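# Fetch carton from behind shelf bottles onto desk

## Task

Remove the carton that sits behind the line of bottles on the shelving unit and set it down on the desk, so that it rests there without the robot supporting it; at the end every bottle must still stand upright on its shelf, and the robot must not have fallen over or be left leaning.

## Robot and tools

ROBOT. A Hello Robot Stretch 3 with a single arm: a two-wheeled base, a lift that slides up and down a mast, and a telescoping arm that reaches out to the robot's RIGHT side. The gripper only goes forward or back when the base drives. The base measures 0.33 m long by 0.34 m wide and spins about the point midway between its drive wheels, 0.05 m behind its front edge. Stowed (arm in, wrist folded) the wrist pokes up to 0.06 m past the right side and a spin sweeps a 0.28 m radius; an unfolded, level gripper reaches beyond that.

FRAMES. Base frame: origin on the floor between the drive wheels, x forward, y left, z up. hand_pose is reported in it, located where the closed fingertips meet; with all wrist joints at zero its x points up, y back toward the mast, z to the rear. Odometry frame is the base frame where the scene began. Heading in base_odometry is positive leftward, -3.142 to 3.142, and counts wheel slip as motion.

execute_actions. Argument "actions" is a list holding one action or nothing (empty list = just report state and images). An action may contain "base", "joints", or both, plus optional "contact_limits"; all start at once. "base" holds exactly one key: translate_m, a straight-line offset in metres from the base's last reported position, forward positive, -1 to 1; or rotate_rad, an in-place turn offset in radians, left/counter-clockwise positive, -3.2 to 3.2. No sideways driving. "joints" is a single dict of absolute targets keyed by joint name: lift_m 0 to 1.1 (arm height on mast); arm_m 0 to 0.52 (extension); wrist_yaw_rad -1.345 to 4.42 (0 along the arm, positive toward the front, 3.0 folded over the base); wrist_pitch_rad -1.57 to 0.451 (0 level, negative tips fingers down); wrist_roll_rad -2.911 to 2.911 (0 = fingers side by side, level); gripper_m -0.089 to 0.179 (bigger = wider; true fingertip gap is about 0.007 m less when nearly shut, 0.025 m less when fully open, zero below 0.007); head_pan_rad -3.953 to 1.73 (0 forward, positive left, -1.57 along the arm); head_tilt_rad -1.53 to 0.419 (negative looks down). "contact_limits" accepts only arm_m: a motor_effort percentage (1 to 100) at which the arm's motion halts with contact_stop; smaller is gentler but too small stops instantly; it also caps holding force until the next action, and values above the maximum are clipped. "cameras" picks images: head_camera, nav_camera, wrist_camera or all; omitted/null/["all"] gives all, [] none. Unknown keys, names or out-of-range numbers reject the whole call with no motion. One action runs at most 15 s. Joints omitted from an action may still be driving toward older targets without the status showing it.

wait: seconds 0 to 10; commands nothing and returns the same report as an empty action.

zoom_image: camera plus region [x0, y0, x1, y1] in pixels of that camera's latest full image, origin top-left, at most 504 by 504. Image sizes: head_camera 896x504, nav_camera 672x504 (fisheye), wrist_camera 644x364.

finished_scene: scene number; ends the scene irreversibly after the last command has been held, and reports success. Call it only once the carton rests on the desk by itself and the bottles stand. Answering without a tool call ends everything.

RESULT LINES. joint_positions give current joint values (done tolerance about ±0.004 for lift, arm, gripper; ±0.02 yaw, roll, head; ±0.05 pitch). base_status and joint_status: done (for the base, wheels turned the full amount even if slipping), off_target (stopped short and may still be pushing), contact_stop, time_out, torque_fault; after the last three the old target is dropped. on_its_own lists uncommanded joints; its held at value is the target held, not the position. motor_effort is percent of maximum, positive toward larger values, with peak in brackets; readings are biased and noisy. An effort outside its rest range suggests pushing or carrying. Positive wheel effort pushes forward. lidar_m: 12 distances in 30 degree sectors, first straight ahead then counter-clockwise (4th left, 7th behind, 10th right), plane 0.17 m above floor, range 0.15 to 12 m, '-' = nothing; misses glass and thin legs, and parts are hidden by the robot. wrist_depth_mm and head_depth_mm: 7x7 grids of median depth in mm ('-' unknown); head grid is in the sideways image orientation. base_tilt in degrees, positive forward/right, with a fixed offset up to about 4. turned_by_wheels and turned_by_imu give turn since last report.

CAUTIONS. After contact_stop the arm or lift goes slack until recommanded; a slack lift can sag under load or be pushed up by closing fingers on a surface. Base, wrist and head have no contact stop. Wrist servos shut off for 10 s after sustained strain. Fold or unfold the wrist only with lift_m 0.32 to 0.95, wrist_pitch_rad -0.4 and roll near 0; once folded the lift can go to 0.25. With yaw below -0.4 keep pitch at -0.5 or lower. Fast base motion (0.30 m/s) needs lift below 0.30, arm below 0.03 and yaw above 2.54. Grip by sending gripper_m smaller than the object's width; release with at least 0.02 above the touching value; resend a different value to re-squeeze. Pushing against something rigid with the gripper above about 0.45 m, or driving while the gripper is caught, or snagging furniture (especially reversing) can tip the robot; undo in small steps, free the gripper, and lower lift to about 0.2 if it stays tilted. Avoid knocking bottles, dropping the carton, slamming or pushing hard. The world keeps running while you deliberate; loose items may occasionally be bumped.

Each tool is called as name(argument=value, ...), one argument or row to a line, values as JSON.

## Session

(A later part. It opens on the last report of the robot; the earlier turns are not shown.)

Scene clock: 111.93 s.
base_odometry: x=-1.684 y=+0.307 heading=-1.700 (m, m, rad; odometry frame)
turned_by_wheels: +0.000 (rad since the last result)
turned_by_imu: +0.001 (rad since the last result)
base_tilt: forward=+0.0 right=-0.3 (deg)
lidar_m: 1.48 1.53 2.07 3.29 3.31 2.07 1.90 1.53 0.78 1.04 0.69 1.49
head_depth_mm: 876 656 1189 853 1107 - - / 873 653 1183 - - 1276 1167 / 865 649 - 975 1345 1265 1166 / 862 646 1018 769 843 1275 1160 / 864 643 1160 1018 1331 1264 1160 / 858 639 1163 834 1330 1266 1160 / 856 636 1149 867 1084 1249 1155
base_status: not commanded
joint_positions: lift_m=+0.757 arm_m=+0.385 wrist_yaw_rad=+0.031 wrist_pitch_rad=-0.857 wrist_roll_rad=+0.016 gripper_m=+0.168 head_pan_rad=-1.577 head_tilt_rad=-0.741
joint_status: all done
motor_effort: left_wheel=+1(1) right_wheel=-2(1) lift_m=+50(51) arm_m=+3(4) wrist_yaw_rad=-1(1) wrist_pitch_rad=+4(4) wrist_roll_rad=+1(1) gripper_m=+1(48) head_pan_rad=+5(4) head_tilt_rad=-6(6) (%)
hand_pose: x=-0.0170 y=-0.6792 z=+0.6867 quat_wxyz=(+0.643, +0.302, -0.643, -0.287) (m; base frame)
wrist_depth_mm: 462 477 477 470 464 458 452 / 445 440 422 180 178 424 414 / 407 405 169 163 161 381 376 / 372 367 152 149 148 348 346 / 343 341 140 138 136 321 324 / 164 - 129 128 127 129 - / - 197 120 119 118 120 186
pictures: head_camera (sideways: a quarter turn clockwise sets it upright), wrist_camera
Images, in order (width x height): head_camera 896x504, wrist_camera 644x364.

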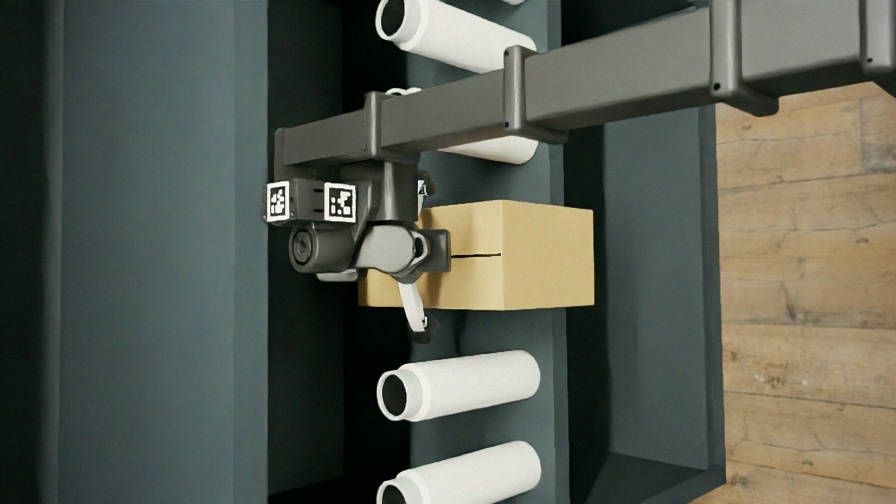

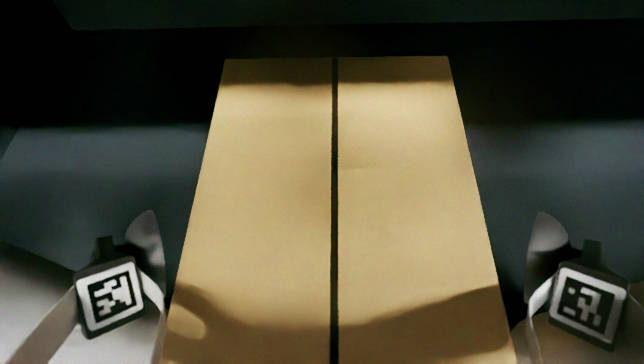

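execute_actions(
  actions=[
    {"joints":{"lift_m":0.751,"gripper_m":0.09}},
  ],
  cameras=["wrist_camera"],
)

execute_actions(
  actions=[
    {"joints":{"arm_m":0.35,"lift_m":0.765}},
  ],
  cameras=["wrist_camera"],
)

Scene clock: 118.03 s.
base_odometry: x=-1.684 y=+0.307 heading=-1.700 (m, m, rad; odometry frame)
turned_by_wheels: +0.000 (rad since the last result)
turned_by_imu: +0.001 (rad since the last result)
base_tilt: forward=+0.0 right=-0.3 (deg)
lidar_m: 1.48 1.53 2.07 3.30 3.32 2.07 1.91 1.53 0.78 1.05 0.68 1.49
head_depth_mm: 873 656 1191 850 1109 - - / 873 653 1180 - - 1274 1158 / 869 651 - 1000 1344 1273 1165 / 869 648 1017 766 850 1267 1163 / 862 643 1169 995 1333 1265 1166 / 861 640 1159 833 1338 1260 1159 / 857 635 1157 868 1084 1239 1152
base_status: not commanded
joint_positions: lift_m=+0.752 arm_m=+0.385 wrist_yaw_rad=+0.032 wrist_pitch_rad=-0.831 wrist_roll_rad=+0.031 gripper_m=+0.092 head_pan_rad=-1.577 head_tilt_rad=-0.741
joint_status: all done
motor_effort: left_wheel=+1(2) right_wheel=+0(5) lift_m=+13(48) arm_m=+3(3) wrist_yaw_rad=-2(2) wrist_pitch_rad=-11(11) wrist_roll_rad=-9(9) gripper_m=-32(100) head_pan_rad=+4(3) head_tilt_rad=-6(6) (%)
hand_pose: x=-0.0166 y=-0.6846 z=+0.6850 quat_wxyz=(+0.641, +0.292, -0.652, -0.280) (m; base frame)
wrist_depth_mm: 455 482 470 469 473 461 459 / 449 462 193 184 180 428 420 / 420 418 171 164 161 390 379 / 379 379 154 150 147 351 350 / 347 350 140 138 135 321 323 / 189 - 129 126 125 123 300 / - 192 120 118 116 118 189
pictures: wrist_camera
Images, in order (width x height): wrist_camera 644x364.

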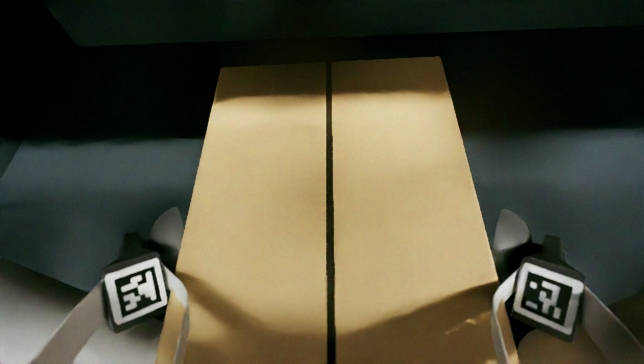

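Scene clock: 119.33 s.
base_odometry: x=-1.684 y=+0.307 heading=-1.700 (m, m, rad; odometry frame)
turned_by_wheels: +0.000 (rad since the last result)
turned_by_imu: +0.000 (rad since the last result)
base_tilt: forward=+0.0 right=-0.3 (deg)
lidar_m: 1.48 1.53 2.07 3.31 3.30 2.07 1.91 1.54 0.77 1.05 0.69 1.48
head_depth_mm: 873 656 1188 844 1255 - - / 870 652 1186 - 1343 1274 1158 / 868 649 615 978 1339 1268 1168 / 865 644 1145 755 788 1267 1165 / 864 642 1165 991 946 1266 1162 / 857 640 1157 829 1331 1259 1156 / 860 636 1156 864 1084 1245 1152
base_status: not commanded
joint_positions: lift_m=+0.764 arm_m=+0.350 wrist_yaw_rad=+0.032 wrist_pitch_rad=-0.862 wrist_roll_rad=+0.020 gripper_m=+0.098 head_pan_rad=-1.577 head_tilt_rad=-0.741
joint_status: all done
on_its_own: gripper_m is held at +0.097, not at your +0.090, by its stall guard, which is still easing
motor_effort: left_wheel=+1(2) right_wheel=-1(4) lift_m=+52(53) arm_m=-2(8) wrist_yaw_rad=-2(2) wrist_pitch_rad=+6(13) wrist_roll_rad=-2(11) gripper_m=-24(33) head_pan_rad=+4(4) head_tilt_rad=-6(6) (%)
hand_pose: x=-0.0168 y=-0.6437 z=+0.6929 quat_wxyz=(+0.641, +0.303, -0.644, -0.288) (m; base frame)
wrist_depth_mm: 460 506 498 488 483 481 470 / 446 456 180 172 167 433 426 / 415 410 164 158 154 384 387 / 381 374 151 147 143 357 355 / 161 214 141 137 134 230 186 / 167 - 132 128 125 122 168 / 293 269 123 121 118 118 221
pictures: wrist_camera
Images, in order (width x height): wrist_camera 644x364.

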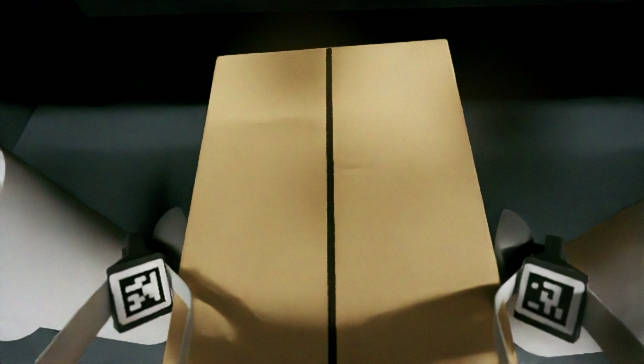

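execute_actions(
  actions=[
    {"joints":{"arm_m":0.385,"lift_m":0.759}},
  ],
  cameras=[],
)

execute_actions(
  actions=[
    {"joints":{"gripper_m":0.16}},
  ],
  cameras=[],
)

execute_actions(
  actions=[
    {"joints":{"arm_m":0.367}},
  ],
  cameras=["head_camera","wrist_camera"],
)

execute_actions(
  actions=[
    {"joints":{"gripper_m":0.092}},
  ],
  cameras=[],
)

execute_actions(
  actions=[
    {"joints":{"arm_m":0.345,"lift_m":0.772}},
  ],
  cameras=["wrist_camera"],
)

Scene clock: 128.43 s.
base_odometry: x=-1.684 y=+0.307 heading=-1.700 (m, m, rad; odometry frame)
turned_by_wheels: +0.000 (rad since the last result)
turned_by_imu: +0.001 (rad since the last result)
base_tilt: forward=+0.0 right=-0.4 (deg)
lidar_m: 1.48 1.53 2.07 3.31 3.30 2.07 1.90 1.54 0.77 1.05 0.68 1.48
head_depth_mm: 873 657 1188 850 1259 - - / 872 653 1183 - - 1271 1167 / 868 649 - 989 1333 1271 1165 / 867 646 884 767 838 1269 1159 / 862 643 1161 1021 1342 1267 1165 / 860 639 1157 834 1333 1262 1157 / 857 636 1153 867 1085 1251 1158
base_status: not commanded
joint_positions: lift_m=+0.760 arm_m=+0.385 wrist_yaw_rad=+0.031 wrist_pitch_rad=-0.857 wrist_roll_rad=+0.019 gripper_m=+0.101 head_pan_rad=-1.577 head_tilt_rad=-0.741
joint_status: all done
on_its_own: gripper_m is held at +0.100, not at your +0.090, by its stall guard, which is not easing now
motor_effort: left_wheel=+1(2) right_wheel=-1(2) lift_m=+17(48) arm_m=+3(2) wrist_yaw_rad=-1(2) wrist_pitch_rad=+4(7) wrist_roll_rad=-1(2) gripper_m=-25(25) head_pan_rad=+4(4) head_tilt_rad=-6(6) (%)
hand_pose: x=-0.0170 y=-0.6791 z=+0.6889 quat_wxyz=(+0.641, +0.301, -0.645, -0.287) (m; base frame)
wrist_depth_mm: 460 479 474 473 465 461 455 / 442 452 190 180 177 424 415 / 413 410 171 164 159 384 378 / 377 369 155 149 146 353 348 / 347 346 142 138 135 323 324 / 168 - 132 128 125 123 301 / - 196 122 119 117 118 186
pictures: none
No camera images: the call's "cameras" was empty. Leave "cameras" out to get every camera's image.

Scene clock: 129.50 s.
base_odometry: x=-1.684 y=+0.307 heading=-1.700 (m, m, rad; odometry frame)
turned_by_wheels: +0.000 (rad since the last result)
turned_by_imu: +0.000 (rad since the last result)
base_tilt: forward=+0.1 right=-0.2 (deg)
lidar_m: 1.48 1.53 2.07 3.31 3.31 2.08 1.90 1.53 0.77 1.05 0.69 1.49
head_depth_mm: 878 655 1184 846 1257 - - / 873 653 1180 - - 1276 1162 / 870 649 - 975 1346 1265 1163 / 864 647 889 771 842 1267 1165 / 864 642 1165 1019 1322 1267 1161 / 860 639 1163 831 1329 1262 1164 / 855 637 1157 866 1082 1249 1154
base_status: not commanded
joint_positions: lift_m=+0.760 arm_m=+0.385 wrist_yaw_rad=+0.031 wrist_pitch_rad=-0.857 wrist_roll_rad=+0.019 gripper_m=+0.160 head_pan_rad=-1.577 head_tilt_rad=-0.741
joint_status: all done
motor_effort: left_wheel=+1(1) right_wheel=-1(1) lift_m=+19(18) arm_m=+2(3) wrist_yaw_rad=-1(1) wrist_pitch_rad=+4(4) wrist_roll_rad=-1(1) gripper_m=+0(99) head_pan_rad=+4(3) head_tilt_rad=-6(6) (%)
hand_pose: x=-0.0170 y=-0.6792 z=+0.6888 quat_wxyz=(+0.641, +0.301, -0.644, -0.287) (m; base frame)
wrist_depth_mm: 461 480 473 477 470 464 455 / 436 448 439 183 181 431 417 / 410 408 174 166 165 381 379 / 376 369 157 152 150 346 346 / 346 348 144 140 139 140 322 / 165 - 132 130 129 128 305 / - 222 123 122 121 120 186
pictures: none
No camera images: the call's "cameras" was empty. Leave "cameras" out to get every camera's image.

Scene clock: 130.50 s.
base_odometry: x=-1.684 y=+0.307 heading=-1.700 (m, m, rad; odometry frame)
turned_by_wheels: +0.000 (rad since the last result)
turned_by_imu: +0.000 (rad since the last result)
base_tilt: forward=+0.0 right=-0.3 (deg)
lidar_m: 1.48 1.53 2.07 3.30 3.31 2.08 1.91 1.54 0.77 1.05 0.69 1.48
head_depth_mm: 875 654 1184 851 1257 - - / 869 654 1182 - - 1274 1156 / 871 649 - 934 1332 1275 1166 / 866 645 1142 768 842 1269 1169 / 864 643 1167 1011 1337 1267 1161 / 860 639 1162 832 1329 1256 1161 / 857 635 1160 865 1087 1241 1153
base_status: not commanded
joint_positions: lift_m=+0.760 arm_m=+0.367 wrist_yaw_rad=+0.031 wrist_pitch_rad=-0.857 wrist_roll_rad=+0.019 gripper_m=+0.160 head_pan_rad=-1.577 head_tilt_rad=-0.741
joint_status: all done
motor_effort: left_wheel=+1(1) right_wheel=-1(1) lift_m=+19(18) arm_m=-2(0) wrist_yaw_rad=+0(1) wrist_pitch_rad=+4(4) wrist_roll_rad=-1(2) gripper_m=+0(0) head_pan_rad=+4(3) head_tilt_rad=-6(6) (%)
hand_pose: x=-0.0170 y=-0.6617 z=+0.6888 quat_wxyz=(+0.641, +0.301, -0.644, -0.287) (m; base frame)
wrist_depth_mm: 462 489 476 480 476 477 463 / 445 452 426 183 181 426 418 / 410 406 173 167 164 388 379 / 378 370 157 152 150 346 350 / 183 343 144 140 139 140 324 / 157 - 132 130 129 128 161 / - 234 123 121 120 119 197
pictures: head_camera (sideways: a quarter turn clockwise sets it upright), wrist_camera
Images, in order (width x height): head_camera 896x504, wrist_camera 644x364.

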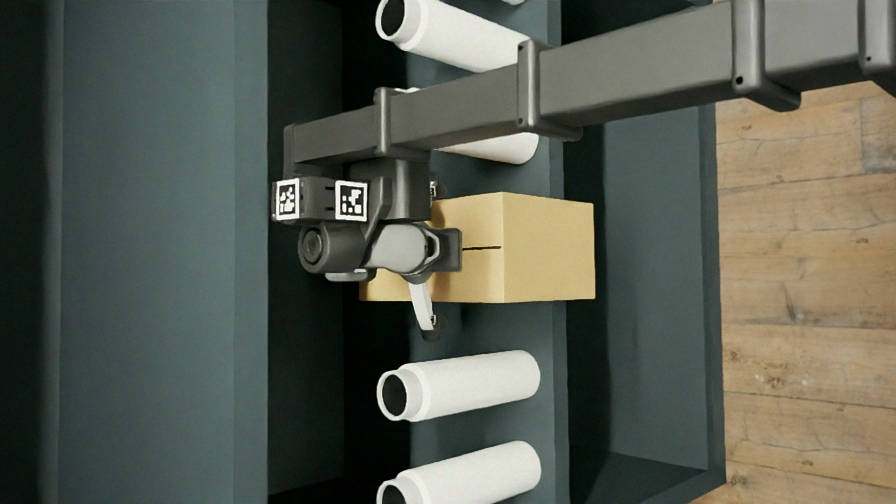

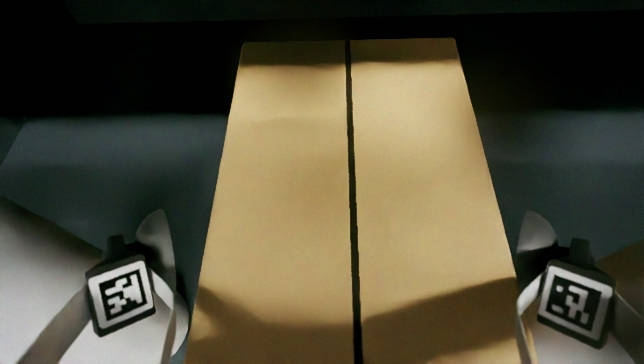

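Scene clock: 131.67 s.
base_odometry: x=-1.684 y=+0.307 heading=-1.700 (m, m, rad; odometry frame)
turned_by_wheels: +0.000 (rad since the last result)
turned_by_imu: +0.000 (rad since the last result)
base_tilt: forward=+0.0 right=-0.4 (deg)
lidar_m: 1.48 1.53 2.07 3.30 3.31 2.07 1.90 1.54 0.78 1.05 0.69 1.48
head_depth_mm: 876 657 1186 848 1253 - - / 870 653 1176 - - 1272 1152 / 868 649 - 977 1341 1271 1165 / 865 648 1144 769 840 1263 1165 / 862 643 1166 1022 1336 1260 1161 / 862 639 1164 832 1334 1263 1153 / 859 635 1159 868 1079 1244 1155
base_status: not commanded
joint_positions: lift_m=+0.760 arm_m=+0.367 wrist_yaw_rad=+0.029 wrist_pitch_rad=-0.855 wrist_roll_rad=+0.017 gripper_m=+0.093 head_pan_rad=-1.577 head_tilt_rad=-0.741
joint_status: all done
motor_effort: left_wheel=+1(1) right_wheel=+0(1) lift_m=+19(19) arm_m=-2(2) wrist_yaw_rad=+1(0) wrist_pitch_rad=+3(4) wrist_roll_rad=+0(1) gripper_m=-27(100) head_pan_rad=+5(4) head_tilt_rad=-6(6) (%)
hand_pose: x=-0.0172 y=-0.6621 z=+0.6891 quat_wxyz=(+0.642, +0.300, -0.644, -0.287) (m; base frame)
wrist_depth_mm: 464 495 483 477 479 476 470 / 446 450 195 184 183 428 423 / 410 414 173 167 166 391 381 / 375 370 157 153 151 351 352 / 192 347 143 141 140 144 322 / 162 - 132 131 130 129 169 / 164 228 123 122 121 122 188
pictures: none
No camera images: the call's "cameras" was empty. Leave "cameras" out to get every camera's image.

Scene clock: 132.73 s.
base_odometry: x=-1.684 y=+0.307 heading=-1.700 (m, m, rad; odometry frame)
turned_by_wheels: +0.000 (rad since the last result)
turned_by_imu: +0.000 (rad since the last result)
base_tilt: forward=+0.1 right=-0.3 (deg)
lidar_m: 1.48 1.53 2.07 3.31 3.31 2.06 1.90 1.53 0.78 1.05 0.68 1.48
head_depth_mm: 875 656 1182 837 1114 - - / 876 652 1180 - 1357 1278 1160 / 870 650 - 979 1339 1277 1166 / 864 646 1145 750 809 1269 1162 / 863 642 1167 1018 1341 1262 1161 / 858 638 1161 831 1330 1259 1159 / 856 634 1156 868 1084 1245 1156
base_status: not commanded
joint_positions: lift_m=+0.771 arm_m=+0.345 wrist_yaw_rad=+0.029 wrist_pitch_rad=-0.862 wrist_roll_rad=+0.017 gripper_m=+0.093 head_pan_rad=-1.577 head_tilt_rad=-0.741
joint_status: all done
motor_effort: left_wheel=+1(1) right_wheel=+0(0) lift_m=+52(54) arm_m=-2(4) wrist_yaw_rad=+0(1) wrist_pitch_rad=+7(7) wrist_roll_rad=+0(0) gripper_m=-24(26) head_pan_rad=+4(5) head_tilt_rad=-6(6) (%)
hand_pose: x=-0.0173 y=-0.6386 z=+0.6998 quat_wxyz=(+0.641, +0.303, -0.643, -0.289) (m; base frame)
wrist_depth_mm: 460 513 503 503 491 486 481 / 452 461 184 177 175 436 436 / 427 423 166 163 160 396 389 / 281 383 154 151 149 361 363 / 162 208 142 141 139 142 179 / 174 - 133 131 130 130 171 / 303 298 125 124 122 124 285
pictures: wrist_camera
Images, in order (width x height): wrist_camera 644x364.

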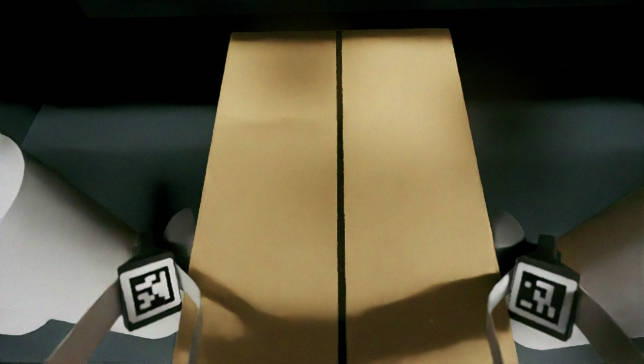

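Slight tilt still; test lifting further.

execute_actions(
  actions=[
    {"joints":{"arm_m":0.33,"lift_m":0.795}},
  ],
  cameras=[],
)

Scene clock: 136.90 s.
base_odometry: x=-1.684 y=+0.307 heading=-1.700 (m, m, rad; odometry frame)
turned_by_wheels: +0.000 (rad since the last result)
turned_by_imu: +0.001 (rad since the last result)
base_tilt: forward=+0.0 right=-0.3 (deg)
lidar_m: 1.48 1.53 2.07 3.31 3.31 2.07 1.90 1.53 0.78 1.05 0.69 1.48
head_depth_mm: 874 655 1182 825 - - - / 872 653 1169 - 1369 1273 1166 / 871 651 - 973 1344 1270 1163 / 867 646 1142 722 785 1265 1160 / 865 642 1163 1020 1329 1257 1159 / 860 639 1165 835 1333 1259 1157 / 858 637 1158 864 1084 1237 1152
base_status: not commanded
joint_positions: lift_m=+0.794 arm_m=+0.330 wrist_yaw_rad=+0.029 wrist_pitch_rad=-0.863 wrist_roll_rad=+0.017 gripper_m=+0.093 head_pan_rad=-1.577 head_tilt_rad=-0.741
joint_status: all done
motor_effort: left_wheel=+1(1) right_wheel=-1(0) lift_m=+52(52) arm_m=-2(1) wrist_yaw_rad=+1(1) wrist_pitch_rad=+7(7) wrist_roll_rad=+0(0) gripper_m=-24(25) head_pan_rad=+4(4) head_tilt_rad=-6(6) (%)
hand_pose: x=-0.0173 y=-0.6234 z=+0.7227 quat_wxyz=(+0.641, +0.303, -0.643, -0.289) (m; base frame)
wrist_depth_mm: 460 534 534 523 516 516 516 / 462 496 184 176 174 465 462 / 447 449 167 163 160 424 423 / 165 411 154 150 149 390 380 / 166 206 142 140 139 142 178 / 201 - 133 131 130 129 186 / 336 442 125 124 123 124 311
pictures: none
No camera images: the call's "cameras" was empty. Leave "cameras" out to get every camera's image.

Stable.

execute_actions(
  actions=[
    {"joints":{"arm_m":0.06}},
  ],
  cameras=["head_camera"],
)

execute_actions(
  actions=[
    {"base":{"rotate_rad":1.6},"joints":{"head_pan_rad":0,"head_tilt_rad":-0.4}},
  ],
  cameras=["head_camera","nav_camera"],
)

Scene clock: 143.47 s.
base_odometry: x=-1.684 y=+0.307 heading=-1.700 (m, m, rad; odometry frame)
turned_by_wheels: +0.000 (rad since the last result)
turned_by_imu: +0.001 (rad since the last result)
base_tilt: forward=+0.0 right=-0.3 (deg)
lidar_m: 1.48 1.53 2.07 3.30 3.32 2.07 1.90 1.54 0.78 1.05 0.68 1.49
head_depth_mm: 875 655 1187 848 945 - - / 870 651 1180 834 936 - 1140 / 868 649 1177 1051 934 - 1111 / 864 647 1170 1053 658 - 622 / 867 640 1165 1042 927 1244 1127 / 861 639 1160 840 1327 1259 1160 / 857 634 1152 867 1081 1247 1155
base_status: not commanded
joint_positions: lift_m=+0.794 arm_m=+0.060 wrist_yaw_rad=+0.029 wrist_pitch_rad=-0.863 wrist_roll_rad=+0.017 gripper_m=+0.093 head_pan_rad=-1.577 head_tilt_rad=-0.741
joint_status: all done
motor_effort: left_wheel=+1(1) right_wheel=-2(0) lift_m=+52(52) arm_m=-2(0) wrist_yaw_rad=+1(0) wrist_pitch_rad=+7(7) wrist_roll_rad=+0(0) gripper_m=-24(24) head_pan_rad=+4(4) head_tilt_rad=-6(6) (%)
hand_pose: x=-0.0173 y=-0.3534 z=+0.7227 quat_wxyz=(+0.641, +0.303, -0.643, -0.289) (m; base frame)
wrist_depth_mm: 404 410 374 531 531 367 370 / 443 470 185 176 175 447 448 / 530 489 167 163 161 812 591 / - 705 154 151 149 885 674 / 987 985 142 140 139 142 914 / 913 - 133 132 130 130 868 / 859 827 125 124 123 124 809
pictures: head_camera (sideways: a quarter turn clockwise sets it upright)
Images, in order (width x height): head_camera 896x504.

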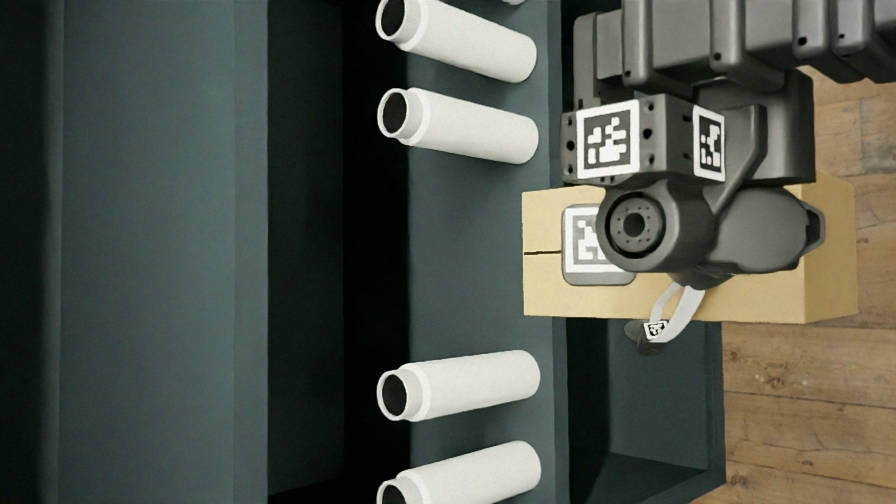

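Scene clock: 146.93 s.
base_odometry: x=-1.684 y=+0.307 heading=-0.100 (m, m, rad; odometry frame)
turned_by_wheels: +1.600 (rad since the last result)
turned_by_imu: +1.576 (rad since the last result)
base_tilt: forward=+0.0 right=-0.3 (deg)
lidar_m: 3.31 3.25 2.08 1.91 1.50 0.78 1.05 0.68 1.52 1.48 1.54 2.11
head_depth_mm: 3184 3403 3676 2921 2152 1689 1390 / 3174 3432 3660 2928 2114 1674 1383 / 3164 3412 3662 2880 2121 1660 1374 / 3147 3353 3684 2876 2097 1668 1380 / 3147 3357 3650 2852 2070 1663 1370 / 3137 3335 3646 2847 2084 1653 1369 / 3151 3383 3598 2842 2089 1651 1369
base_status: done
joint_positions: lift_m=+0.794 arm_m=+0.060 wrist_yaw_rad=+0.029 wrist_pitch_rad=-0.863 wrist_roll_rad=+0.017 gripper_m=+0.093 head_pan_rad=-0.007 head_tilt_rad=-0.408
joint_status: all done
motor_effort: left_wheel=+0(3) right_wheel=+2(7) lift_m=+52(51) arm_m=-2(2) wrist_yaw_rad=+1(1) wrist_pitch_rad=+7(7) wrist_roll_rad=+0(0) gripper_m=-25(26) head_pan_rad=+4(53) head_tilt_rad=+4(35) (%)
hand_pose: x=-0.0173 y=-0.3534 z=+0.7227 quat_wxyz=(+0.641, +0.303, -0.643, -0.289) (m; base frame)
wrist_depth_mm: - - - - - - - / - - 186 176 175 - - / - - 167 163 161 - - / - - 154 151 149 - - / 995 978 142 140 140 141 918 / 927 - 133 132 130 130 861 / 848 828 125 124 123 125 799
pictures: head_camera (sideways: a quarter turn clockwise sets it upright), nav_camera (sideways: a quarter turn counterclockwise sets it upright)
Images, in order (width x height): head_camera 896x504, nav_camera 672x504.

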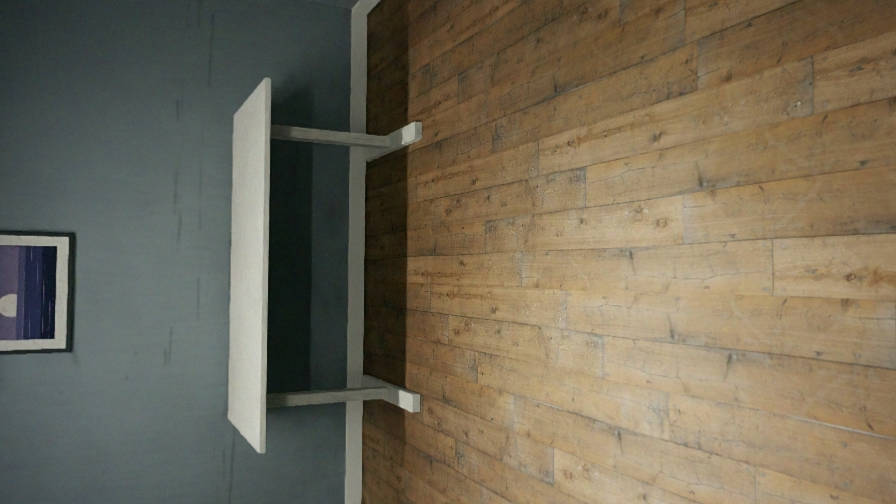

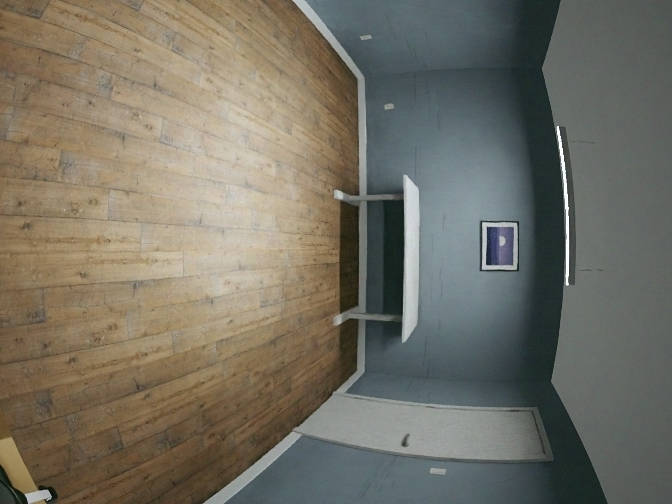

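execute_actions(
  actions=[
    {"base":{"translate_m":1.0},"joints":{"lift_m":1.03}},
  ],
  cameras=[],
)

execute_actions(
  actions=[
    {"base":{"translate_m":1.0},"joints":{"head_tilt_rad":-0.6}},
  ],
  cameras=["head_camera"],
)

Scene clock: 168.30 s.
base_odometry: x=-0.689 y=+0.207 heading=-0.100 (m, m, rad; odometry frame)
turned_by_wheels: +0.000 (rad since the last result)
turned_by_imu: +0.008 (rad since the last result)
base_tilt: forward=+0.0 right=-0.3 (deg)
lidar_m: 2.32 2.82 2.36 1.89 2.26 1.67 1.63 2.10 1.54 1.49 1.55 2.11
head_depth_mm: 2310 2506 2608 2850 2116 1677 1385 / 2312 2485 2491 2704 2120 1675 1385 / 2314 2492 2471 2815 2117 1664 1378 / 2289 2492 2450 2811 2122 1661 1379 / 2315 2470 2452 2812 2104 1657 1371 / 2308 2481 2416 2806 2081 1647 1368 / 2295 2437 2412 2711 2075 1649 1375
base_status: done
joint_positions: lift_m=+1.029 arm_m=+0.060 wrist_yaw_rad=+0.029 wrist_pitch_rad=-0.863 wrist_roll_rad=+0.017 gripper_m=+0.093 head_pan_rad=-0.007 head_tilt_rad=-0.408
joint_status: all done
motor_effort: left_wheel=+0(3) right_wheel=+2(6) lift_m=+52(54) arm_m=-2(2) wrist_yaw_rad=+0(0) wrist_pitch_rad=+7(7) wrist_roll_rad=+0(0) gripper_m=-25(24) head_pan_rad=+4(4) head_tilt_rad=+5(5) (%)
hand_pose: x=-0.0173 y=-0.3534 z=+0.9577 quat_wxyz=(+0.641, +0.303, -0.643, -0.289) (m; base frame)
wrist_depth_mm: - - - - - - - / - - 183 176 174 - - / - - 167 163 161 - - / - - 154 151 149 - - / - - 142 141 139 142 - / - - 133 132 131 130 - / - - 125 124 123 124 -
pictures: none
No camera images: the call's "cameras" was empty. Leave "cameras" out to get every camera's image.

Scene clock: 179.37 s.
base_odometry: x=+0.306 y=+0.107 heading=-0.100 (m, m, rad; odometry frame)
turned_by_wheels: +0.000 (rad since the last result)
turned_by_imu: +0.007 (rad since the last result)
base_tilt: forward=+0.0 right=-0.3 (deg)
lidar_m: 1.72 1.36 2.34 2.02 1.95 3.16 2.61 2.10 1.55 1.48 1.54 1.42
head_depth_mm: 1470 1601 1272 2018 1737 1446 1239 / 1459 1586 1268 1987 1724 1439 1237 / 1456 1591 1253 2006 1736 1438 1234 / 1459 1593 1252 2001 1710 1425 1232 / 1453 1594 1246 1988 1701 1435 1226 / 1451 1586 1240 1988 1702 1429 1231 / 1460 1585 1232 1914 1660 1419 1225
base_status: done
joint_positions: lift_m=+1.029 arm_m=+0.060 wrist_yaw_rad=+0.029 wrist_pitch_rad=-0.863 wrist_roll_rad=+0.017 gripper_m=+0.093 head_pan_rad=-0.007 head_tilt_rad=-0.592
joint_status: all done
motor_effort: left_wheel=+0(3) right_wheel=+1(6) lift_m=+52(52) arm_m=-2(2) wrist_yaw_rad=+0(0) wrist_pitch_rad=+7(7) wrist_roll_rad=+0(1) gripper_m=-24(24) head_pan_rad=+4(4) head_tilt_rad=-5(28) (%)
hand_pose: x=-0.0173 y=-0.3534 z=+0.9577 quat_wxyz=(+0.641, +0.303, -0.643, -0.289) (m; base frame)
wrist_depth_mm: - - - - - - - / - - 185 177 174 - - / - - 167 162 161 - - / - - 154 151 149 - - / - - 142 141 139 142 - / - - 133 131 131 130 - / - - 125 124 123 125 -
pictures: head_camera (sideways: a quarter turn clockwise sets it upright)
Images, in order (width x height): head_camera 896x504.

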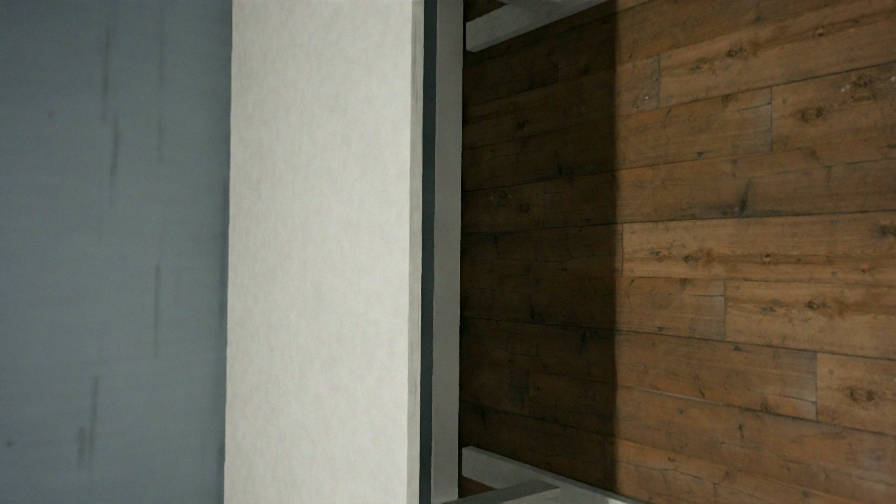

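execute_actions(
  actions=[
    {"base":{"translate_m":0.32}},
  ],
  cameras=[],
)

execute_actions(
  actions=[
    {"base":{"rotate_rad":1.58},"joints":{"head_pan_rad":-1.57,"head_tilt_rad":-0.7,"arm_m":0.51}},
  ],
  cameras=["head_camera"],
)

execute_actions(
  actions=[
    {"joints":{"lift_m":0.975}},
  ],
  cameras=[],
)

Scene clock: 189.50 s.
base_odometry: x=+0.624 y=+0.075 heading=-0.100 (m, m, rad; odometry frame)
turned_by_wheels: +0.000 (rad since the last result)
turned_by_imu: +0.003 (rad since the last result)
base_tilt: forward=+0.0 right=-0.3 (deg)
lidar_m: 1.40 1.07 2.02 2.26 2.37 2.78 2.94 2.10 1.56 1.49 1.55 1.15
head_depth_mm: 1180 1308 1271 954 838 1440 1242 / 1183 1311 1259 954 835 1440 1238 / 1177 1308 1257 949 833 1438 1231 / 1179 1314 1253 946 828 1434 1231 / 1173 1310 1242 945 827 1424 1227 / 1180 1309 1239 936 824 1420 1221 / 1178 1304 1230 934 821 1416 1225
base_status: done
joint_positions: lift_m=+1.029 arm_m=+0.060 wrist_yaw_rad=+0.029 wrist_pitch_rad=-0.863 wrist_roll_rad=+0.017 gripper_m=+0.093 head_pan_rad=-0.007 head_tilt_rad=-0.592
joint_status: not commanded
motor_effort: left_wheel=-1(2) right_wheel=+2(8) lift_m=+52(52) arm_m=-2(2) wrist_yaw_rad=+1(0) wrist_pitch_rad=+7(7) wrist_roll_rad=+0(0) gripper_m=-25(24) head_pan_rad=+4(3) head_tilt_rad=-5(5) (%)
hand_pose: x=-0.0173 y=-0.3534 z=+0.9577 quat_wxyz=(+0.641, +0.303, -0.643, -0.289) (m; base frame)
wrist_depth_mm: - - - - - - - / - - 185 177 174 - - / - - 167 163 161 - - / - - 154 151 149 - - / - - 142 141 139 142 - / - - 133 131 131 130 - / - - 125 124 122 125 -
pictures: none
No camera images: the call's "cameras" was empty. Leave "cameras" out to get every camera's image.

Scene clock: 194.00 s.
base_odometry: x=+0.624 y=+0.075 heading=+1.480 (m, m, rad; odometry frame)
turned_by_wheels: +1.580 (rad since the last result)
turned_by_imu: +1.555 (rad since the last result)
base_tilt: forward=+0.0 right=-0.2 (deg)
lidar_m: 2.26 2.07 2.79 2.94 2.10 1.55 1.49 1.55 1.16 1.40 1.08 2.02
head_depth_mm: 1248 1317 1055 843 1585 1357 1186 / 1227 1313 1050 840 1574 1356 1192 / 1251 1276 975 837 1579 1349 1185 / 1211 720 721 836 1574 1349 1184 / 1210 1296 998 831 1561 1344 1176 / 1210 1307 1029 853 1564 1338 1177 / 1213 1297 1028 848 1558 1336 1178
base_status: done
joint_positions: lift_m=+1.029 arm_m=+0.510 wrist_yaw_rad=+0.029 wrist_pitch_rad=-0.863 wrist_roll_rad=+0.017 gripper_m=+0.093 head_pan_rad=-1.563 head_tilt_rad=-0.691
joint_status: all done
motor_effort: left_wheel=+0(4) right_wheel=+1(8) lift_m=+51(53) arm_m=+3(1) wrist_yaw_rad=+0(0) wrist_pitch_rad=+7(7) wrist_roll_rad=+0(0) gripper_m=-24(25) head_pan_rad=-5(52) head_tilt_rad=-6(20) (%)
hand_pose: x=-0.0173 y=-0.8029 z=+0.9577 quat_wxyz=(+0.641, +0.303, -0.643, -0.289) (m; base frame)
wrist_depth_mm: 634 639 628 609 599 583 582 / 573 560 184 176 175 532 527 / 527 508 167 164 160 493 480 / 474 468 154 151 149 442 443 / 434 439 142 140 139 142 408 / 402 - 133 131 131 130 379 / 380 368 125 124 123 125 356
pictures: head_camera (sideways: a quarter turn clockwise sets it upright)
Images, in order (width x height): head_camera 896x504.

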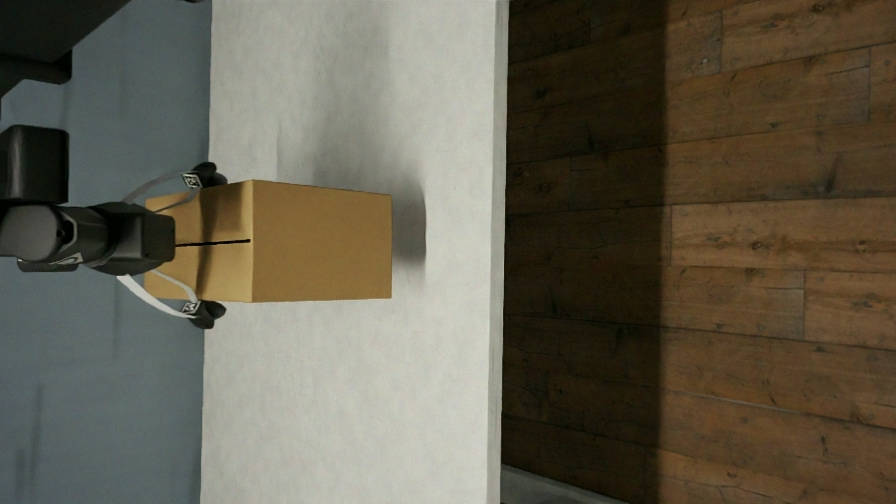

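Scene clock: 195.33 s.
base_odometry: x=+0.624 y=+0.075 heading=+1.480 (m, m, rad; odometry frame)
turned_by_wheels: +0.000 (rad since the last result)
turned_by_imu: +0.000 (rad since the last result)
base_tilt: forward=+0.0 right=-0.3 (deg)
lidar_m: 2.27 2.07 2.79 2.93 2.10 1.56 1.49 1.55 1.16 1.40 1.08 2.02
head_depth_mm: 1175 - 1038 843 1589 1359 1190 / - 1319 1051 841 1581 1355 1182 / - 1307 958 835 1573 1354 1181 / 1193 789 735 812 1576 1339 1183 / 1208 1315 1005 831 1566 1350 1182 / 1209 1300 1031 850 1563 1349 1177 / 1212 1305 1024 850 1553 1342 1178
base_status: not commanded
joint_positions: lift_m=+0.976 arm_m=+0.510 wrist_yaw_rad=+0.029 wrist_pitch_rad=-0.863 wrist_roll_rad=+0.017 gripper_m=+0.093 head_pan_rad=-1.563 head_tilt_rad=-0.691
joint_status: all done
motor_effort: left_wheel=+0(0) right_wheel=+1(1) lift_m=+20(50) arm_m=+3(3) wrist_yaw_rad=+0(0) wrist_pitch_rad=+7(7) wrist_roll_rad=+0(0) gripper_m=-24(24) head_pan_rad=-5(5) head_tilt_rad=-6(6) (%)
hand_pose: x=-0.0173 y=-0.8029 z=+0.9039 quat_wxyz=(+0.641, +0.303, -0.643, -0.289) (m; base frame)
wrist_depth_mm: 547 539 536 526 518 517 506 / 492 485 185 176 174 461 449 / 447 446 167 162 161 420 413 / 408 400 153 151 150 380 380 / 375 377 142 140 139 142 353 / 349 - 133 132 131 130 328 / 327 316 125 124 122 125 307
pictures: none
No camera images: the call's "cameras" was empty. Leave "cameras" out to get every camera's image.

execute_actions(
  actions=[
    {"joints":{"lift_m":0.951}},
  ],
  cameras=[],
)

execute_actions(
  actions=[
    {"joints":{"gripper_m":0.17}},
  ],
  cameras=[],
)

execute_actions(
  actions=[
    {"joints":{"lift_m":1.02,"head_pan_rad":1.57,"head_tilt_rad":-0.25}},
  ],
)

Scene clock: 200.53 s.
base_odometry: x=+0.624 y=+0.075 heading=+1.480 (m, m, rad; odometry frame)
turned_by_wheels: +0.000 (rad since the last result)
turned_by_imu: +0.001 (rad since the last result)
base_tilt: forward=-0.1 right=-0.3 (deg)
lidar_m: 2.27 2.07 2.79 2.94 2.10 1.55 1.49 1.55 1.15 1.40 1.07 2.02
head_depth_mm: 1194 - - 817 1583 1361 1192 / 1154 1314 1050 842 1572 1357 1182 / - 1330 975 812 1568 1346 1186 / 1178 - 747 805 1579 1347 1181 / 1212 1320 1003 828 1563 1342 1182 / 1217 1305 1035 852 1567 1338 1174 / 1213 1296 1032 848 1559 1338 1174
base_status: not commanded
joint_positions: lift_m=+0.952 arm_m=+0.510 wrist_yaw_rad=+0.029 wrist_pitch_rad=-0.863 wrist_roll_rad=+0.017 gripper_m=+0.093 head_pan_rad=-1.563 head_tilt_rad=-0.691
joint_status: all done
motor_effort: left_wheel=+0(0) right_wheel=+1(1) lift_m=+19(19) arm_m=+2(2) wrist_yaw_rad=+1(0) wrist_pitch_rad=+7(7) wrist_roll_rad=+0(0) gripper_m=-25(24) head_pan_rad=-5(5) head_tilt_rad=-6(6) (%)
hand_pose: x=-0.0173 y=-0.8029 z=+0.8799 quat_wxyz=(+0.641, +0.303, -0.643, -0.289) (m; base frame)
wrist_depth_mm: 506 504 502 487 485 475 469 / 455 456 188 180 178 424 421 / 415 410 170 165 163 394 384 / 379 375 155 153 150 353 355 / 349 349 143 141 140 142 328 / 324 - 133 132 130 129 308 / 306 293 124 124 122 124 283
pictures: none
No camera images: the call's "cameras" was empty. Leave "cameras" out to get every camera's image.

Scene clock: 201.80 s.
base_odometry: x=+0.624 y=+0.075 heading=+1.480 (m, m, rad; odometry frame)
turned_by_wheels: +0.000 (rad since the last result)
turned_by_imu: +0.000 (rad since the last result)
base_tilt: forward=+0.0 right=-0.4 (deg)
lidar_m: 2.26 2.06 2.79 2.94 2.10 1.55 1.49 1.55 1.15 1.40 1.08 2.02
head_depth_mm: 1197 - - 820 1588 1362 1188 / 1154 1313 1048 840 1578 1354 1189 / - 1300 975 815 1581 1353 1188 / 1177 - 751 804 1571 1355 1177 / 1215 1319 1002 831 1566 1342 1175 / 1214 1317 1036 852 1559 1338 1176 / 1214 1302 1031 851 1571 1335 1174
base_status: not commanded
joint_positions: lift_m=+0.952 arm_m=+0.510 wrist_yaw_rad=+0.029 wrist_pitch_rad=-0.863 wrist_roll_rad=+0.017 gripper_m=+0.170 head_pan_rad=-1.563 head_tilt_rad=-0.691
joint_status: all done
motor_effort: left_wheel=+0(0) right_wheel=+1(1) lift_m=+19(19) arm_m=+3(3) wrist_yaw_rad=+0(1) wrist_pitch_rad=+7(7) wrist_roll_rad=+0(0) gripper_m=+1(100) head_pan_rad=-5(5) head_tilt_rad=-5(6) (%)
hand_pose: x=-0.0173 y=-0.8029 z=+0.8799 quat_wxyz=(+0.641, +0.303, -0.643, -0.289) (m; base frame)
wrist_depth_mm: 509 508 494 486 479 481 470 / 459 454 199 188 187 431 419 / 415 409 177 171 170 395 383 / 381 378 161 157 155 356 358 / 348 350 147 145 144 326 329 / 326 320 136 135 134 137 - / 297 297 127 126 124 126 279
pictures: none
No camera images: the call's "cameras" was empty. Leave "cameras" out to get every camera's image.

Scene clock: 203.87 s.
base_odometry: x=+0.624 y=+0.075 heading=+1.480 (m, m, rad; odometry frame)
turned_by_wheels: +0.000 (rad since the last result)
turned_by_imu: +0.000 (rad since the last result)
base_tilt: forward=+0.0 right=-0.3 (deg)
lidar_m: 2.27 2.07 2.79 2.94 2.10 1.55 1.49 1.55 1.15 1.40 1.07 2.02
head_depth_mm: 2956 3086 3269 3426 2695 1982 1573 / 2897 3075 3236 3431 2691 1971 1570 / 2874 3017 3134 3287 2685 1977 1569 / 2889 3037 3236 3375 2675 1973 1555 / 2868 3023 3129 3246 2640 1969 1557 / 2891 3053 3296 3390 2646 1957 1541 / 2924 3041 3242 3394 2631 1934 1539
base_status: not commanded
joint_positions: lift_m=+1.019 arm_m=+0.510 wrist_yaw_rad=+0.029 wrist_pitch_rad=-0.863 wrist_roll_rad=+0.017 gripper_m=+0.170 head_pan_rad=+1.563 head_tilt_rad=-0.260
joint_status: all done
motor_effort: left_wheel=+0(0) right_wheel=+1(1) lift_m=+50(51) arm_m=+3(3) wrist_yaw_rad=+0(0) wrist_pitch_rad=+7(7) wrist_roll_rad=+0(0) gripper_m=+0(0) head_pan_rad=+4(51) head_tilt_rad=+6(40) (%)
hand_pose: x=-0.0172 y=-0.8030 z=+0.9478 quat_wxyz=(+0.641, +0.303, -0.643, -0.289) (m; base frame)
wrist_depth_mm: 629 616 608 594 594 581 556 / 559 547 543 534 536 522 514 / 503 499 491 257 464 473 470 / 462 450 445 236 238 436 431 / 426 428 409 218 219 403 404 / 395 388 372 202 202 375 - / 362 362 194 188 187 352 341
pictures: head_camera (sideways: a quarter turn clockwise sets it upright), nav_camera (sideways: a quarter turn counterclockwise sets it upright), wrist_camera
Images, in order (width x height): head_camera 896x504, nav_camera 672x504, wrist_camera 644x364.

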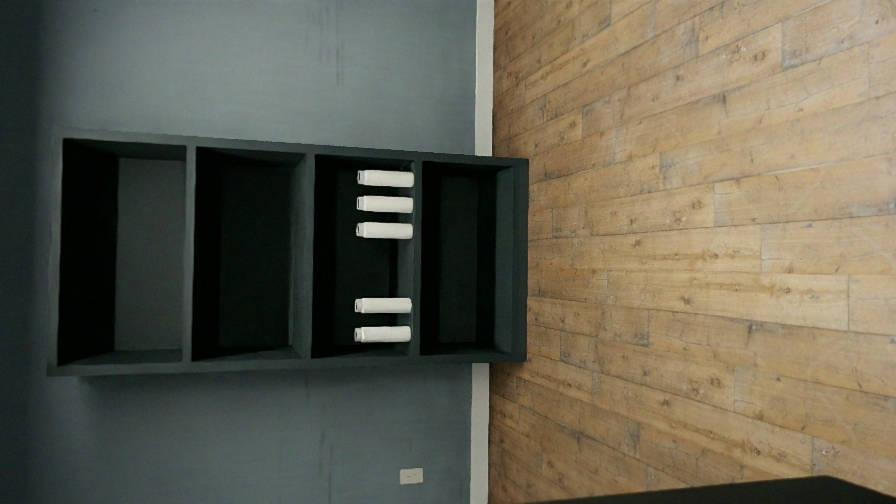

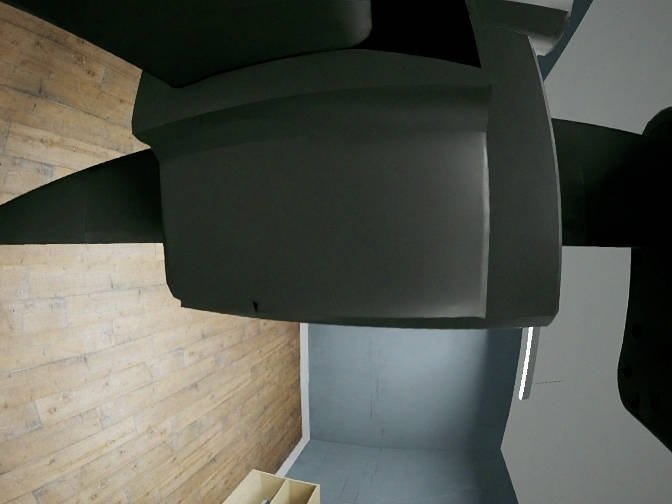

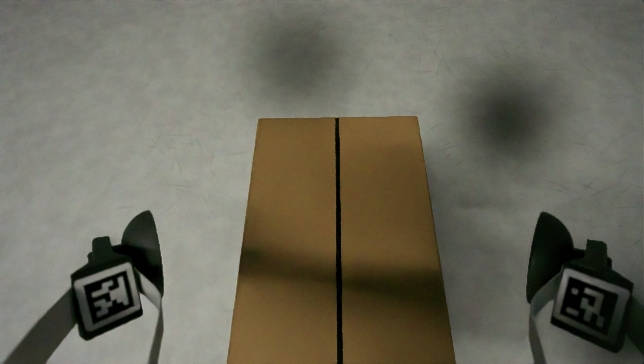

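finished_scene(
  scene=2,
)

The scene is finished: the task was done.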